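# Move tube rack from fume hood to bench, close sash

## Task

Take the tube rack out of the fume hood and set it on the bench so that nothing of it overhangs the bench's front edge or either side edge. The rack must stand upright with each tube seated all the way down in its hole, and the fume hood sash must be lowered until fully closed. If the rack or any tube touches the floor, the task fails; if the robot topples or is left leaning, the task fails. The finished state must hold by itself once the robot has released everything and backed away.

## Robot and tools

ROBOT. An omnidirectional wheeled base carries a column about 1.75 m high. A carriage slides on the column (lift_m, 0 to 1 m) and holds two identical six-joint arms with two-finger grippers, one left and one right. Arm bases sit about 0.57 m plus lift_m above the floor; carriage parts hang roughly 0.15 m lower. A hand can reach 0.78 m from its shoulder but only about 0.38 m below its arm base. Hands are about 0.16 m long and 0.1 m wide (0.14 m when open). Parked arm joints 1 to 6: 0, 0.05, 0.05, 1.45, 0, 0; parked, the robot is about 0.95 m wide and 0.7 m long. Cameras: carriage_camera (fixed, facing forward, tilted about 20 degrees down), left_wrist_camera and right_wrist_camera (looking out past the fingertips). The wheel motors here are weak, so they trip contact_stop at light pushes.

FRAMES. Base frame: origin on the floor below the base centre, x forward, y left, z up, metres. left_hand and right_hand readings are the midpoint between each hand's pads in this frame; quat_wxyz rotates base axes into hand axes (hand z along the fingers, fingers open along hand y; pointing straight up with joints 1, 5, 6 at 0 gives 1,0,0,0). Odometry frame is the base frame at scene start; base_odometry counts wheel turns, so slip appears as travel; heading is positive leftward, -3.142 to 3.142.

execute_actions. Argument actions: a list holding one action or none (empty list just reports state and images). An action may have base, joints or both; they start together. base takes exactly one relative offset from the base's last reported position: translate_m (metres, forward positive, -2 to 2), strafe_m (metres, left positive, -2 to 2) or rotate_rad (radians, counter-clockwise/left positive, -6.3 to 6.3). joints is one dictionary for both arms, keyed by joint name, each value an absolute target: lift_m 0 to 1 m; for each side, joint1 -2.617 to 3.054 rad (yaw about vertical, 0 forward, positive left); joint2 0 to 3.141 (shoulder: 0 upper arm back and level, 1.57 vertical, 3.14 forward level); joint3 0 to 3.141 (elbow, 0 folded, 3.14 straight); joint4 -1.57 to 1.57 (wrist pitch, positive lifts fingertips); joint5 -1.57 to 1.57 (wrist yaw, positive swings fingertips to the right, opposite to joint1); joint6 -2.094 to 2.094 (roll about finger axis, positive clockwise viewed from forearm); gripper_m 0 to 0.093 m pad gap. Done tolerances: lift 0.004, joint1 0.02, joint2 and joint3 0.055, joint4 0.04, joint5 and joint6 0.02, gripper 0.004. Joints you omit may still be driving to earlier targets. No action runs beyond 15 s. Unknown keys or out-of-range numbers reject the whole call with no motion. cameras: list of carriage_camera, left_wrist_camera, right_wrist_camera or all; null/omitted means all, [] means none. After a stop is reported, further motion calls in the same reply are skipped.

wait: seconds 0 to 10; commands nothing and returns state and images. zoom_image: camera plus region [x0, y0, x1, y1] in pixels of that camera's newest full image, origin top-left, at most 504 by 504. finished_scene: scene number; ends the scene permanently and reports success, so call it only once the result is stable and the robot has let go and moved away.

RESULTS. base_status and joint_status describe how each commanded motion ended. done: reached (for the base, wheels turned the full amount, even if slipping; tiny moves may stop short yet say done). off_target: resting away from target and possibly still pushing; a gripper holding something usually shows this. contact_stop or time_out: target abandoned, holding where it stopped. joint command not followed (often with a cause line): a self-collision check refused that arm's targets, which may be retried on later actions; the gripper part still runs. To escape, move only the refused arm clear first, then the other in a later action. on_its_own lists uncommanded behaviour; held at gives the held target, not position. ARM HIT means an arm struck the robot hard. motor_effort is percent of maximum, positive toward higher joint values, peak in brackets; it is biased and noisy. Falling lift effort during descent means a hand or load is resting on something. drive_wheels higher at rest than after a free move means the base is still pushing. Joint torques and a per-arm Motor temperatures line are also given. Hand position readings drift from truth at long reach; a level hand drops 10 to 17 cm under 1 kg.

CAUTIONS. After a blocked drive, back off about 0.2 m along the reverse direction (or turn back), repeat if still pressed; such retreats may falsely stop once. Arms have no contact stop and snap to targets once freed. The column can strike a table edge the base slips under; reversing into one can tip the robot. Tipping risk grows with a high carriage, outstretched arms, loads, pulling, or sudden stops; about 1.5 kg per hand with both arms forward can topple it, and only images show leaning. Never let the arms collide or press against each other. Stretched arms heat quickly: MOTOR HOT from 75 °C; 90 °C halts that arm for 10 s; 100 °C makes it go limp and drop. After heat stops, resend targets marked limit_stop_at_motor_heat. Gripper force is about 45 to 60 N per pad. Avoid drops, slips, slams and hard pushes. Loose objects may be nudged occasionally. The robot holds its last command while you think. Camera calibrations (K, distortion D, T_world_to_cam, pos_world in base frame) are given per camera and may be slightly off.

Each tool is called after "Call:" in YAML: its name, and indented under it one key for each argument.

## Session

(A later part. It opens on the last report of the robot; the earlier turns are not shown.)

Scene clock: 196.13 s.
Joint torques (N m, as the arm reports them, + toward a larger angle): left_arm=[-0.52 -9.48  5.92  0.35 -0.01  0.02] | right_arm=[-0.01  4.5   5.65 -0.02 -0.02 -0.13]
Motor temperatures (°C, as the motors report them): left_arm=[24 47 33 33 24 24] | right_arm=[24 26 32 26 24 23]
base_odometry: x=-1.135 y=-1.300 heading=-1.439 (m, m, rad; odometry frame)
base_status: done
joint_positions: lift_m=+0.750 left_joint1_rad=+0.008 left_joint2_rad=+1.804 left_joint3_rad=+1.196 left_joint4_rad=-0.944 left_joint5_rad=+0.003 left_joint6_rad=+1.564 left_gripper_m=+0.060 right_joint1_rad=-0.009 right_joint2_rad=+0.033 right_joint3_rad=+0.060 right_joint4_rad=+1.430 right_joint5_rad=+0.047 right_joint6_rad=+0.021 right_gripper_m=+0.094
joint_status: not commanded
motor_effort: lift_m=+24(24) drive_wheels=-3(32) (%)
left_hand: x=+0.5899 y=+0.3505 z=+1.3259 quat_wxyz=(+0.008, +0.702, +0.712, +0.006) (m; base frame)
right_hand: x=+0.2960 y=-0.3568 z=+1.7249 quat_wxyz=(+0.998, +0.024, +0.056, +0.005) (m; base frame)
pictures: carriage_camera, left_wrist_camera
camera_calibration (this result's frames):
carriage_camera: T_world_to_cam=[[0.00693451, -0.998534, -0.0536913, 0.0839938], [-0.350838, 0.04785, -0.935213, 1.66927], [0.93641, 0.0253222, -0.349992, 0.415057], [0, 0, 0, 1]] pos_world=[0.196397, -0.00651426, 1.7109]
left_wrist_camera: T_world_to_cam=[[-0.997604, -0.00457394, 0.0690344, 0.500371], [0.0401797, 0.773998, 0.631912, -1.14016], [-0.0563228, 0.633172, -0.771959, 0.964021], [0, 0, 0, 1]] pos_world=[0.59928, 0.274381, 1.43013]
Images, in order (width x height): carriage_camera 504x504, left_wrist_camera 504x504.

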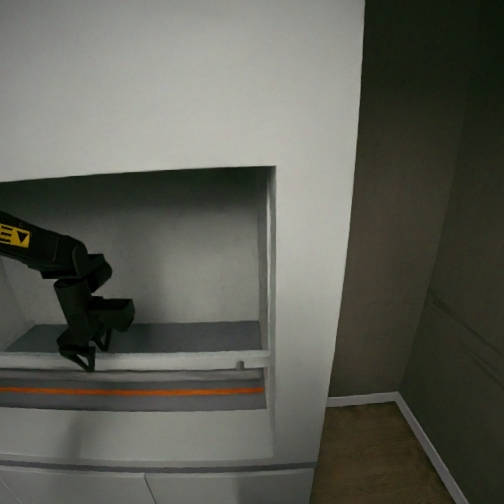

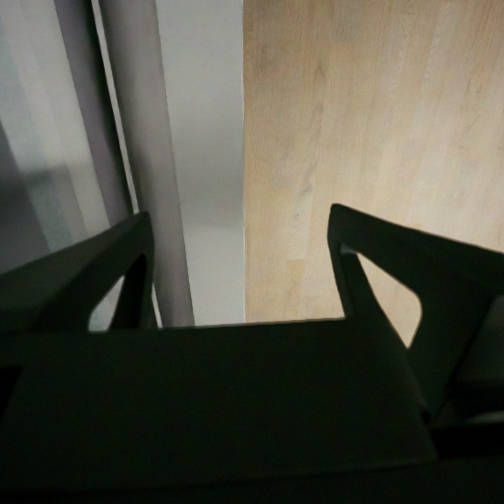

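Call:
execute_actions:
  actions:
    - {"base":{"translate_m":0.085},"joints":{"lift_m":0.79}}
  cameras: ["left_wrist_camera"]

Call:
execute_actions:
  actions:
    - {"joints":{"lift_m":0.7}}
  cameras: ["carriage_camera","left_wrist_camera"]

Scene clock: 198.87 s.
Joint torques (N m, as the arm reports them, + toward a larger angle): left_arm=[-0.37 -0.84 11.4   2.37  0.04  0.05] | right_arm=[ 0.04  4.6   5.55 -0.01  0.   -0.16]
Motor temperatures (°C, as the motors report them): left_arm=[24 46 34 33 24 24] | right_arm=[24 26 32 26 24 23]
base_odometry: x=-1.129 y=-1.344 heading=-1.437 (m, m, rad; odometry frame)
base_status: translate_m contact_stop (by the wheels' count: +0.045 of +0.085)
joint_positions: lift_m=+0.790 left_joint1_rad=+0.006 left_joint2_rad=+1.711 left_joint3_rad=+1.115 left_joint4_rad=-1.246 left_joint5_rad=+0.003 left_joint6_rad=+1.564 left_gripper_m=+0.060 right_joint1_rad=-0.009 right_joint2_rad=+0.033 right_joint3_rad=+0.060 right_joint4_rad=+1.428 right_joint5_rad=+0.047 right_joint6_rad=+0.021 right_gripper_m=+0.094
joint_status: all done
motor_effort: lift_m=+24(30) drive_wheels=+32(59) (%)
left_hand: x=+0.4964 y=+0.3494 z=+1.3821 quat_wxyz=(-0.095, +0.696, +0.705, -0.097) (m; base frame)
right_hand: x=+0.2965 y=-0.3568 z=+1.7648 quat_wxyz=(+0.998, +0.024, +0.057, +0.005) (m; base frame)
pictures: left_wrist_camera
camera_calibration (this result's frames):
left_wrist_camera: T_world_to_cam=[[-0.936241, -0.00268302, 0.351347, -0.0180691], [0.220086, 0.775009, 0.592387, -1.20612], [-0.273887, 0.631944, -0.725005, 1.04632], [0, 0, 0, 1]] pos_world=[0.535108, 0.273493, 1.47943]
Images, in order (width x height): left_wrist_camera 504x504.

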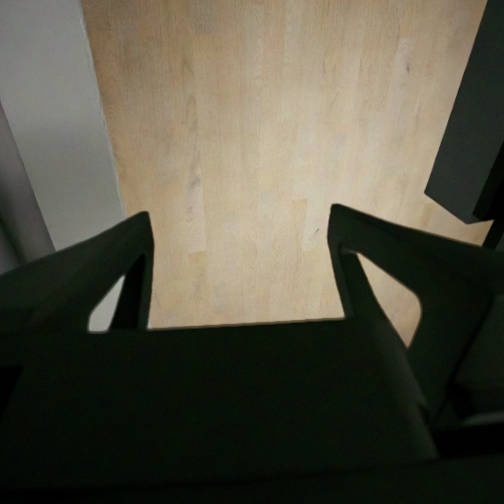

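not run: a stop came earlier in this reply.

Call:
execute_actions:
  actions:
    - {"base":{"translate_m":-0.1},"joints":{"lift_m":0.86}}
  cameras: []

Call:
execute_actions:
  actions:
    - {"base":{"translate_m":0.12}}
  cameras: ["carriage_camera","left_wrist_camera"]

Scene clock: 201.47 s.
Joint torques (N m, as the arm reports them, + toward a larger angle): left_arm=[-0.17 -9.59  6.98  0.45  0.01  0.03] | right_arm=[-0.04  4.55  5.6  -0.11 -0.02 -0.15]
Motor temperatures (°C, as the motors report them): left_arm=[24 45 34 33 24 24] | right_arm=[24 26 32 26 24 23]
base_odometry: x=-1.142 y=-1.245 heading=-1.437 (m, m, rad; odometry frame)
base_status: done
joint_positions: lift_m=+0.860 left_joint1_rad=+0.005 left_joint2_rad=+1.807 left_joint3_rad=+1.182 left_joint4_rad=-0.965 left_joint5_rad=+0.003 left_joint6_rad=+1.564 left_gripper_m=+0.060 right_joint1_rad=-0.009 right_joint2_rad=+0.033 right_joint3_rad=+0.060 right_joint4_rad=+1.433 right_joint5_rad=+0.047 right_joint6_rad=+0.021 right_gripper_m=+0.094
joint_status: all done
motor_effort: lift_m=+26(30) drive_wheels=+2(24) (%)
left_hand: x=+0.5797 y=+0.3496 z=+1.4313 quat_wxyz=(-0.006, +0.703, +0.711, -0.008) (m; base frame)
right_hand: x=+0.2956 y=-0.3568 z=+1.8348 quat_wxyz=(+0.998, +0.024, +0.055, +0.005) (m; base frame)
pictures: none
No camera images: the call's "cameras" was empty. Leave "cameras" out to get every camera's image.

Scene clock: 203.00 s.
Joint torques (N m, as the arm reports them, + toward a larger angle): left_arm=[-0.4  -5.61 18.02  0.21  0.02  0.08] | right_arm=[-0.01  4.49  5.65 -0.06 -0.02 -0.14]
Motor temperatures (°C, as the motors report them): left_arm=[24 45 35 32 24 24] | right_arm=[24 26 32 26 24 23]
base_odometry: x=-1.129 y=-1.342 heading=-1.433 (m, m, rad; odometry frame)
base_status: translate_m contact_stop (by the wheels' count: +0.098 of +0.120)
joint_positions: lift_m=+0.860 left_joint1_rad=+0.004 left_joint2_rad=+1.766 left_joint3_rad=+1.020 left_joint4_rad=-0.972 left_joint5_rad=+0.002 left_joint6_rad=+1.565 left_gripper_m=+0.060 right_joint1_rad=-0.009 right_joint2_rad=+0.033 right_joint3_rad=+0.060 right_joint4_rad=+1.430 right_joint5_rad=+0.047 right_joint6_rad=+0.021 right_gripper_m=+0.094
joint_status: not commanded
motor_effort: lift_m=+27(27) drive_wheels=+41(64) (%)
left_hand: x=+0.5249 y=+0.3493 z=+1.4088 quat_wxyz=(-0.051, +0.701, +0.709, -0.053) (m; base frame)
right_hand: x=+0.2963 y=-0.3568 z=+1.8346 quat_wxyz=(+0.998, +0.024, +0.057, +0.005) (m; base frame)
pictures: carriage_camera, left_wrist_camera
camera_calibration (this result's frames):
carriage_camera: T_world_to_cam=[[0.00693451, -0.998534, -0.0536913, 0.0898858], [-0.350838, 0.04785, -0.935213, 1.7719], [0.93641, 0.0253222, -0.349992, 0.453465], [0, 0, 0, 1]] pos_world=[0.196397, -0.00651426, 1.82064]
left_wrist_camera: T_world_to_cam=[[-0.972596, -0.000724285, 0.232502, 0.185], [0.146725, 0.773813, 0.616187, -1.22277], [-0.180359, 0.633414, -0.752501, 1.06269], [0, 0, 0, 1]] pos_world=[0.551006, 0.273202, 1.51011]
Images, in order (width x height): carriage_camera 504x504, left_wrist_camera 504x504.

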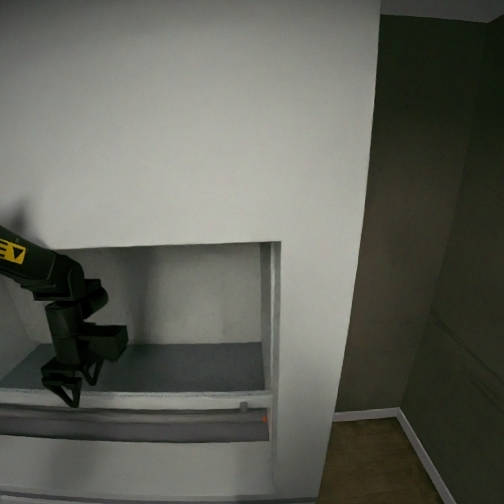

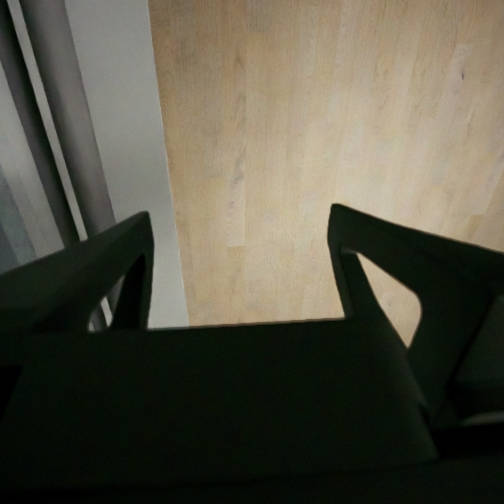

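Call:
execute_actions:
  actions:
    - {"base":{"translate_m":-0.06},"joints":{"left_gripper_m":0.0,"left_joint4_rad":-0.55}}
  cameras: ["carriage_camera","left_wrist_camera"]

Call:
execute_actions:
  actions:
    - {"joints":{"lift_m":0.68}}
  cameras: ["carriage_camera","left_wrist_camera"]

Scene clock: 206.07 s.
Joint torques (N m, as the arm reports them, + toward a larger angle): left_arm=[-0.35 -9.68  8.26  1.53  0.   -0.03] | right_arm=[-0.04  4.39  5.5  -0.03 -0.04 -0.16]
Motor temperatures (°C, as the motors report them): left_arm=[24 44 38 32 24 24] | right_arm=[24 26 32 26 24 23]
base_odometry: x=-1.137 y=-1.283 heading=-1.434 (m, m, rad; odometry frame)
base_status: done
joint_positions: lift_m=+0.860 left_joint1_rad=+0.005 left_joint2_rad=+1.801 left_joint3_rad=+1.170 left_joint4_rad=-0.619 left_joint5_rad=+0.002 left_joint6_rad=+1.565 left_gripper_m=+0.001 right_joint1_rad=-0.009 right_joint2_rad=+0.033 right_joint3_rad=+0.060 right_joint4_rad=+1.431 right_joint5_rad=+0.047 right_joint6_rad=+0.021 right_gripper_m=+0.094
joint_status: left_joint4_rad off_target (ended at -0.619, target -0.550); the others done
motor_effort: lift_m=+26(27) drive_wheels=-2(30) (%)
left_hand: x=+0.6598 y=+0.3501 z=+1.4428 quat_wxyz=(+0.114, +0.694, +0.702, +0.112) (m; base frame)
right_hand: x=+0.2961 y=-0.3568 z=+1.8347 quat_wxyz=(+0.998, +0.024, +0.056, +0.005) (m; base frame)
pictures: carriage_camera, left_wrist_camera
camera_calibration (this result's frames):
carriage_camera: T_world_to_cam=[[0.00693451, -0.998534, -0.0536913, 0.0898891], [-0.350838, 0.04785, -0.935213, 1.77196], [0.93641, 0.0253222, -0.349992, 0.453487], [0, 0, 0, 1]] pos_world=[0.196397, -0.00651426, 1.8207]
left_wrist_camera: T_world_to_cam=[[-0.973057, -0.00109755, -0.230562, 0.976932], [-0.147252, 0.77244, 0.617781, -1.07194], [0.177417, 0.635086, -0.75179, 0.874446], [0, 0, 0, 1]] pos_world=[0.637624, 0.273731, 1.54487]
Images, in order (width x height): carriage_camera 504x504, left_wrist_camera 504x504.

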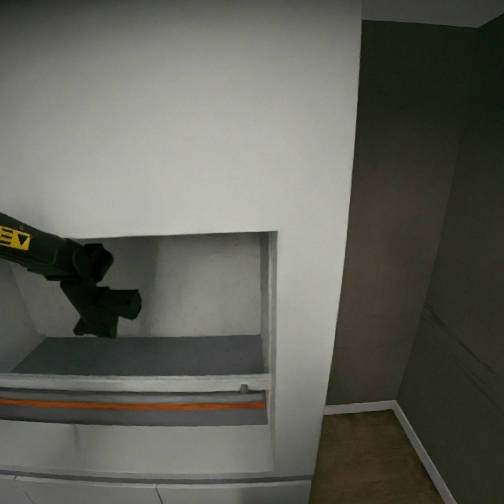

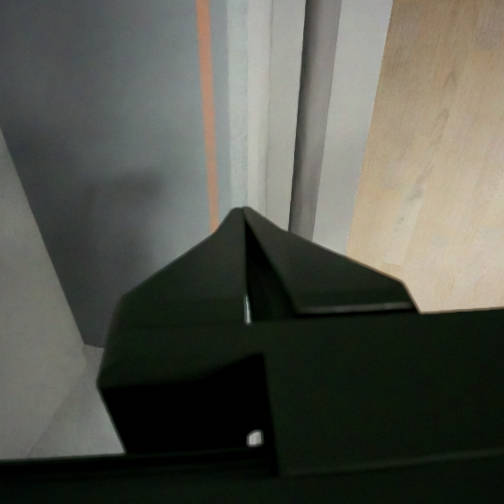

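Scene clock: 207.33 s.
Joint torques (N m, as the arm reports them, + toward a larger angle): left_arm=[-0.34 -7.1   7.72  1.37  0.03 -0.03] | right_arm=[-0.03  4.63  5.62 -0.04 -0.05 -0.15]
Motor temperatures (°C, as the motors report them): left_arm=[24 44 38 32 24 24] | right_arm=[24 26 32 26 24 23]
base_odometry: x=-1.137 y=-1.283 heading=-1.434 (m, m, rad; odometry frame)
base_status: not commanded
joint_positions: lift_m=+0.680 left_joint1_rad=+0.005 left_joint2_rad=+1.768 left_joint3_rad=+1.183 left_joint4_rad=-0.586 left_joint5_rad=+0.002 left_joint6_rad=+1.565 left_gripper_m=+0.001 right_joint1_rad=-0.009 right_joint2_rad=+0.033 right_joint3_rad=+0.060 right_joint4_rad=+1.431 right_joint5_rad=+0.047 right_joint6_rad=+0.021 right_gripper_m=+0.094
joint_status: all done
motor_effort: lift_m=+21(21) drive_wheels=-2(2) (%)
left_hand: x=+0.6737 y=+0.3501 z=+1.2830 quat_wxyz=(+0.141, +0.689, +0.697, +0.139) (m; base frame)
right_hand: x=+0.2959 y=-0.3568 z=+1.6552 quat_wxyz=(+0.998, +0.024, +0.056, +0.005) (m; base frame)
pictures: carriage_camera, left_wrist_camera
camera_calibration (this result's frames):
carriage_camera: T_world_to_cam=[[0.00693451, -0.998534, -0.0536913, 0.0802534], [-0.350838, 0.04785, -0.935213, 1.60412], [0.93641, 0.0253222, -0.349992, 0.390675], [0, 0, 0, 1]] pos_world=[0.196397, -0.00651426, 1.64123]
left_wrist_camera: T_world_to_cam=[[-0.951838, -0.00099436, -0.306601, 1.03676], [-0.195537, 0.772206, 0.604536, -0.921619], [0.236158, 0.635372, -0.735209, 0.690857], [0, 0, 0, 1]] pos_world=[0.643469, 0.273759, 1.38295]
Images, in order (width x height): carriage_camera 504x504, left_wrist_camera 504x504.

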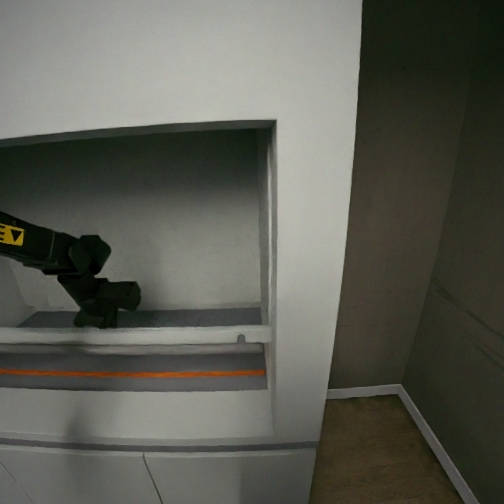

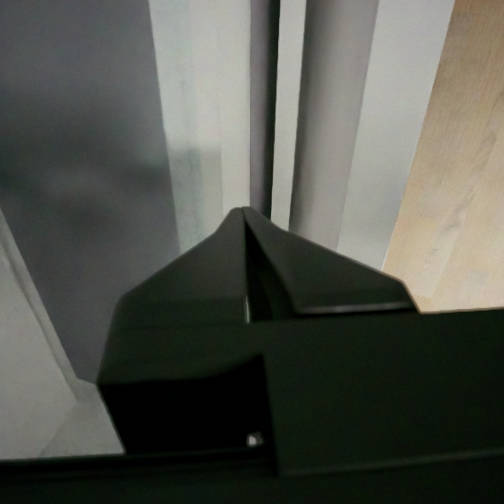

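Engaged on the rim. Push down.

Call:
execute_actions:
  actions:
    - {"joints":{"lift_m":0.5}}
  cameras: ["carriage_camera"]

Call:
execute_actions:
  actions:
    - {"joints":{"lift_m":0.35}}
  cameras: ["carriage_camera"]

Scene clock: 210.57 s.
Joint torques (N m, as the arm reports them, + toward a larger angle): left_arm=[-0.39 -3.25  3.99  1.57  0.05 -0.04] | right_arm=[-0.11  4.58  5.53 -0.02 -0.04 -0.14]
Motor temperatures (°C, as the motors report them): left_arm=[24 43 37 32 24 24] | right_arm=[24 26 32 26 24 23]
base_odometry: x=-1.137 y=-1.283 heading=-1.434 (m, m, rad; odometry frame)
base_status: not commanded
joint_positions: lift_m=+0.500 left_joint1_rad=+0.005 left_joint2_rad=+1.719 left_joint3_rad=+1.239 left_joint4_rad=-0.589 left_joint5_rad=+0.000 left_joint6_rad=+1.567 left_gripper_m=+0.001 right_joint1_rad=-0.009 right_joint2_rad=+0.033 right_joint3_rad=+0.060 right_joint4_rad=+1.432 right_joint5_rad=+0.047 right_joint6_rad=+0.021 right_gripper_m=+0.094
joint_status: all done
motor_effort: lift_m=+18(18) drive_wheels=-3(3) (%)
left_hand: x=+0.6911 y=+0.3506 z=+1.1416 quat_wxyz=(+0.175, +0.682, +0.688, +0.175) (m; base frame)
right_hand: x=+0.2958 y=-0.3568 z=+1.4755 quat_wxyz=(+0.998, +0.024, +0.056, +0.005) (m; base frame)
pictures: carriage_camera
camera_calibration (this result's frames):
carriage_camera: T_world_to_cam=[[0.00693451, -0.998534, -0.0536913, 0.0706029], [-0.350838, 0.04785, -0.935213, 1.43602], [0.93641, 0.0253222, -0.349992, 0.327768], [0, 0, 0, 1]] pos_world=[0.196397, -0.00651426, 1.46149]
Images, in order (width x height): carriage_camera 504x504.

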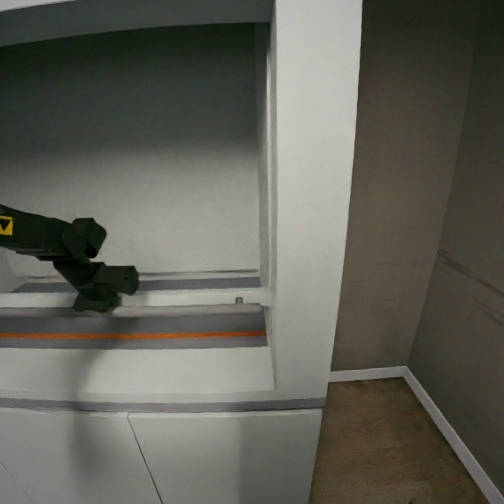

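Scene clock: 211.97 s.
Joint torques (N m, as the arm reports them, + toward a larger angle): left_arm=[-0.22 -4.94  7.2   1.03  0.04 -0.03] | right_arm=[ 0.04  4.51  5.52 -0.02 -0.04 -0.12]
Motor temperatures (°C, as the motors report them): left_arm=[24 43 37 33 24 24] | right_arm=[24 26 32 26 24 23]
base_odometry: x=-1.137 y=-1.283 heading=-1.434 (m, m, rad; odometry frame)
base_status: not commanded
joint_positions: lift_m=+0.350 left_joint1_rad=+0.004 left_joint2_rad=+1.742 left_joint3_rad=+1.191 left_joint4_rad=-0.531 left_joint5_rad=+0.001 left_joint6_rad=+1.567 left_gripper_m=+0.001 right_joint1_rad=-0.009 right_joint2_rad=+0.033 right_joint3_rad=+0.060 right_joint4_rad=+1.432 right_joint5_rad=+0.047 right_joint6_rad=+0.021 right_gripper_m=+0.094
joint_status: all done
motor_effort: lift_m=+20(20) drive_wheels=-3(3) (%)
left_hand: x=+0.6894 y=+0.3503 z=+0.9718 quat_wxyz=(+0.171, +0.684, +0.689, +0.171) (m; base frame)
right_hand: x=+0.2958 y=-0.3568 z=+1.3253 quat_wxyz=(+0.998, +0.024, +0.056, +0.005) (m; base frame)
pictures: carriage_camera
camera_calibration (this result's frames):
carriage_camera: T_world_to_cam=[[0.00693451, -0.998534, -0.0536913, 0.0625369], [-0.350838, 0.04785, -0.935213, 1.29553], [0.93641, 0.0253222, -0.349992, 0.275189], [0, 0, 0, 1]] pos_world=[0.196397, -0.00651426, 1.31127]
Images, in order (width x height): carriage_camera 504x504.

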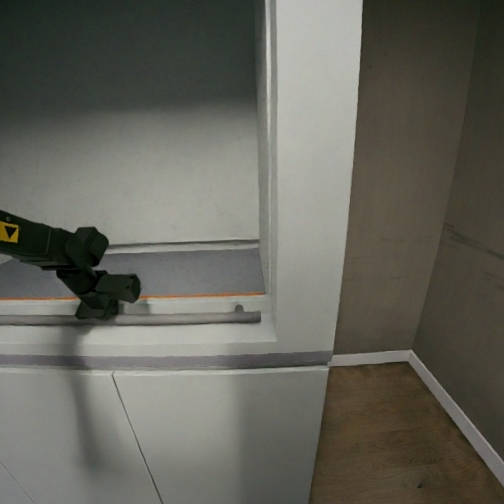

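Works; finish.

Call:
execute_actions:
  actions:
    - {"joints":{"lift_m":0.23}}
  cameras: ["carriage_camera"]

Call:
execute_actions:
  actions:
    - {"joints":{"lift_m":0.45}}
  cameras: []

Call:
execute_actions:
  actions:
    - {"base":{"translate_m":-0.5}}
  cameras: ["carriage_camera"]

Scene clock: 214.50 s.
Joint torques (N m, as the arm reports them, + toward a larger angle): left_arm=[-0.35 10.45 -3.01  2.58 -0.02 -0.08] | right_arm=[-0.05  4.52  5.41  0.   -0.04 -0.14]
Motor temperatures (°C, as the motors report them): left_arm=[24 42 37 33 24 24] | right_arm=[24 26 32 26 24 23]
base_odometry: x=-1.137 y=-1.283 heading=-1.433 (m, m, rad; odometry frame)
base_status: not commanded
joint_positions: lift_m=+0.231 left_joint1_rad=+0.004 left_joint2_rad=+1.556 left_joint3_rad=+1.343 left_joint4_rad=-0.676 left_joint5_rad=-0.001 left_joint6_rad=+1.568 left_gripper_m=+0.001 right_joint1_rad=-0.009 right_joint2_rad=+0.033 right_joint3_rad=+0.060 right_joint4_rad=+1.432 right_joint5_rad=+0.047 right_joint6_rad=+0.021 right_gripper_m=+0.094
joint_status: all done
motor_effort: lift_m=+13(17) drive_wheels=-3(4) (%)
left_hand: x=+0.6921 y=+0.3507 z=+0.9663 quat_wxyz=(+0.236, +0.664, +0.669, +0.237) (m; base frame)
right_hand: x=+0.2958 y=-0.3568 z=+1.2060 quat_wxyz=(+0.998, +0.024, +0.056, +0.005) (m; base frame)
pictures: carriage_camera
camera_calibration (this result's frames):
carriage_camera: T_world_to_cam=[[0.00693451, -0.998534, -0.0536913, 0.0561312], [-0.350838, 0.04785, -0.935213, 1.18395], [0.93641, 0.0253222, -0.349992, 0.233433], [0, 0, 0, 1]] pos_world=[0.196397, -0.00651426, 1.19196]
Images, in order (width x height): carriage_camera 504x504.

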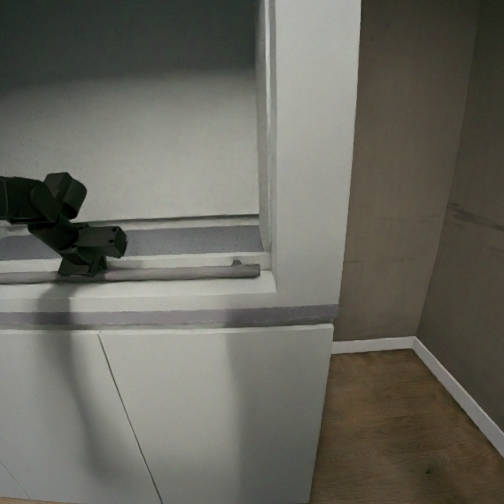

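Scene clock: 215.93 s.
Joint torques (N m, as the arm reports them, + toward a larger angle): left_arm=[-0.42 -8.87  8.02  1.55  0.04 -0.05] | right_arm=[ 0.    4.55  5.65 -0.07 -0.05 -0.17]
Motor temperatures (°C, as the motors report them): left_arm=[24 42 37 33 24 24] | right_arm=[24 26 32 26 24 23]
base_odometry: x=-1.137 y=-1.283 heading=-1.433 (m, m, rad; odometry frame)
base_status: not commanded
joint_positions: lift_m=+0.450 left_joint1_rad=+0.004 left_joint2_rad=+1.790 left_joint3_rad=+1.178 left_joint4_rad=-0.617 left_joint5_rad=+0.000 left_joint6_rad=+1.567 left_gripper_m=+0.001 right_joint1_rad=-0.009 right_joint2_rad=+0.033 right_joint3_rad=+0.060 right_joint4_rad=+1.432 right_joint5_rad=+0.047 right_joint6_rad=+0.021 right_gripper_m=+0.094
joint_status: all done
motor_effort: lift_m=+24(28) drive_wheels=-2(4) (%)
left_hand: x=+0.6638 y=+0.3500 z=+1.0398 quat_wxyz=(+0.120, +0.694, +0.699, +0.120) (m; base frame)
right_hand: x=+0.2957 y=-0.3568 z=+1.4249 quat_wxyz=(+0.998, +0.024, +0.055, +0.005) (m; base frame)
pictures: none
No camera images: the call's "cameras" was empty. Leave "cameras" out to get every camera's image.

Scene clock: 219.03 s.
Joint torques (N m, as the arm reports them, + toward a larger angle): left_arm=[-0.33 -9.01  7.97  1.14  0.03 -0.02] | right_arm=[-0.14  4.51  5.6  -0.06 -0.02 -0.14]
Motor temperatures (°C, as the motors report them): left_arm=[24 42 37 33 24 24] | right_arm=[24 26 32 26 24 23]
base_odometry: x=-1.206 y=-0.787 heading=-1.433 (m, m, rad; odometry frame)
base_status: done
joint_positions: lift_m=+0.450 left_joint1_rad=+0.004 left_joint2_rad=+1.790 left_joint3_rad=+1.178 left_joint4_rad=-0.561 left_joint5_rad=+0.000 left_joint6_rad=+1.567 left_gripper_m=+0.001 right_joint1_rad=-0.009 right_joint2_rad=+0.033 right_joint3_rad=+0.060 right_joint4_rad=+1.432 right_joint5_rad=+0.047 right_joint6_rad=+0.021 right_gripper_m=+0.094
joint_status: not commanded
motor_effort: lift_m=+24(24) drive_wheels=-5(34) (%)
left_hand: x=+0.6767 y=+0.3500 z=+1.0448 quat_wxyz=(+0.140, +0.691, +0.696, +0.140) (m; base frame)
right_hand: x=+0.2957 y=-0.3568 z=+1.4249 quat_wxyz=(+0.998, +0.024, +0.055, +0.005) (m; base frame)
pictures: carriage_camera
camera_calibration (this result's frames):
carriage_camera: T_world_to_cam=[[0.00693451, -0.998534, -0.0536913, 0.067887], [-0.350838, 0.04785, -0.935213, 1.38872], [0.93641, 0.0253222, -0.349992, 0.310064], [0, 0, 0, 1]] pos_world=[0.196397, -0.00651426, 1.41091]
Images, in order (width x height): carriage_camera 504x504.

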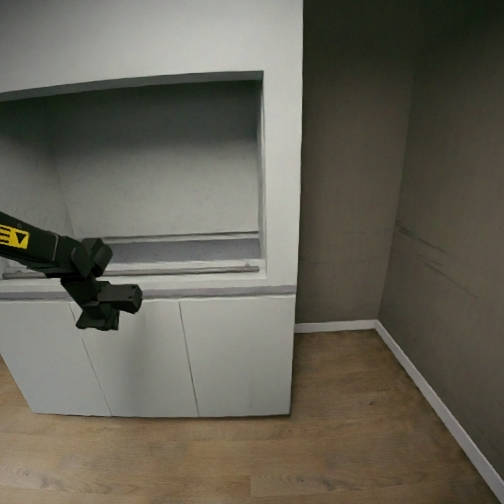

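Call:
finished_scene:
  scene: 1

The scene is finished: the task was done.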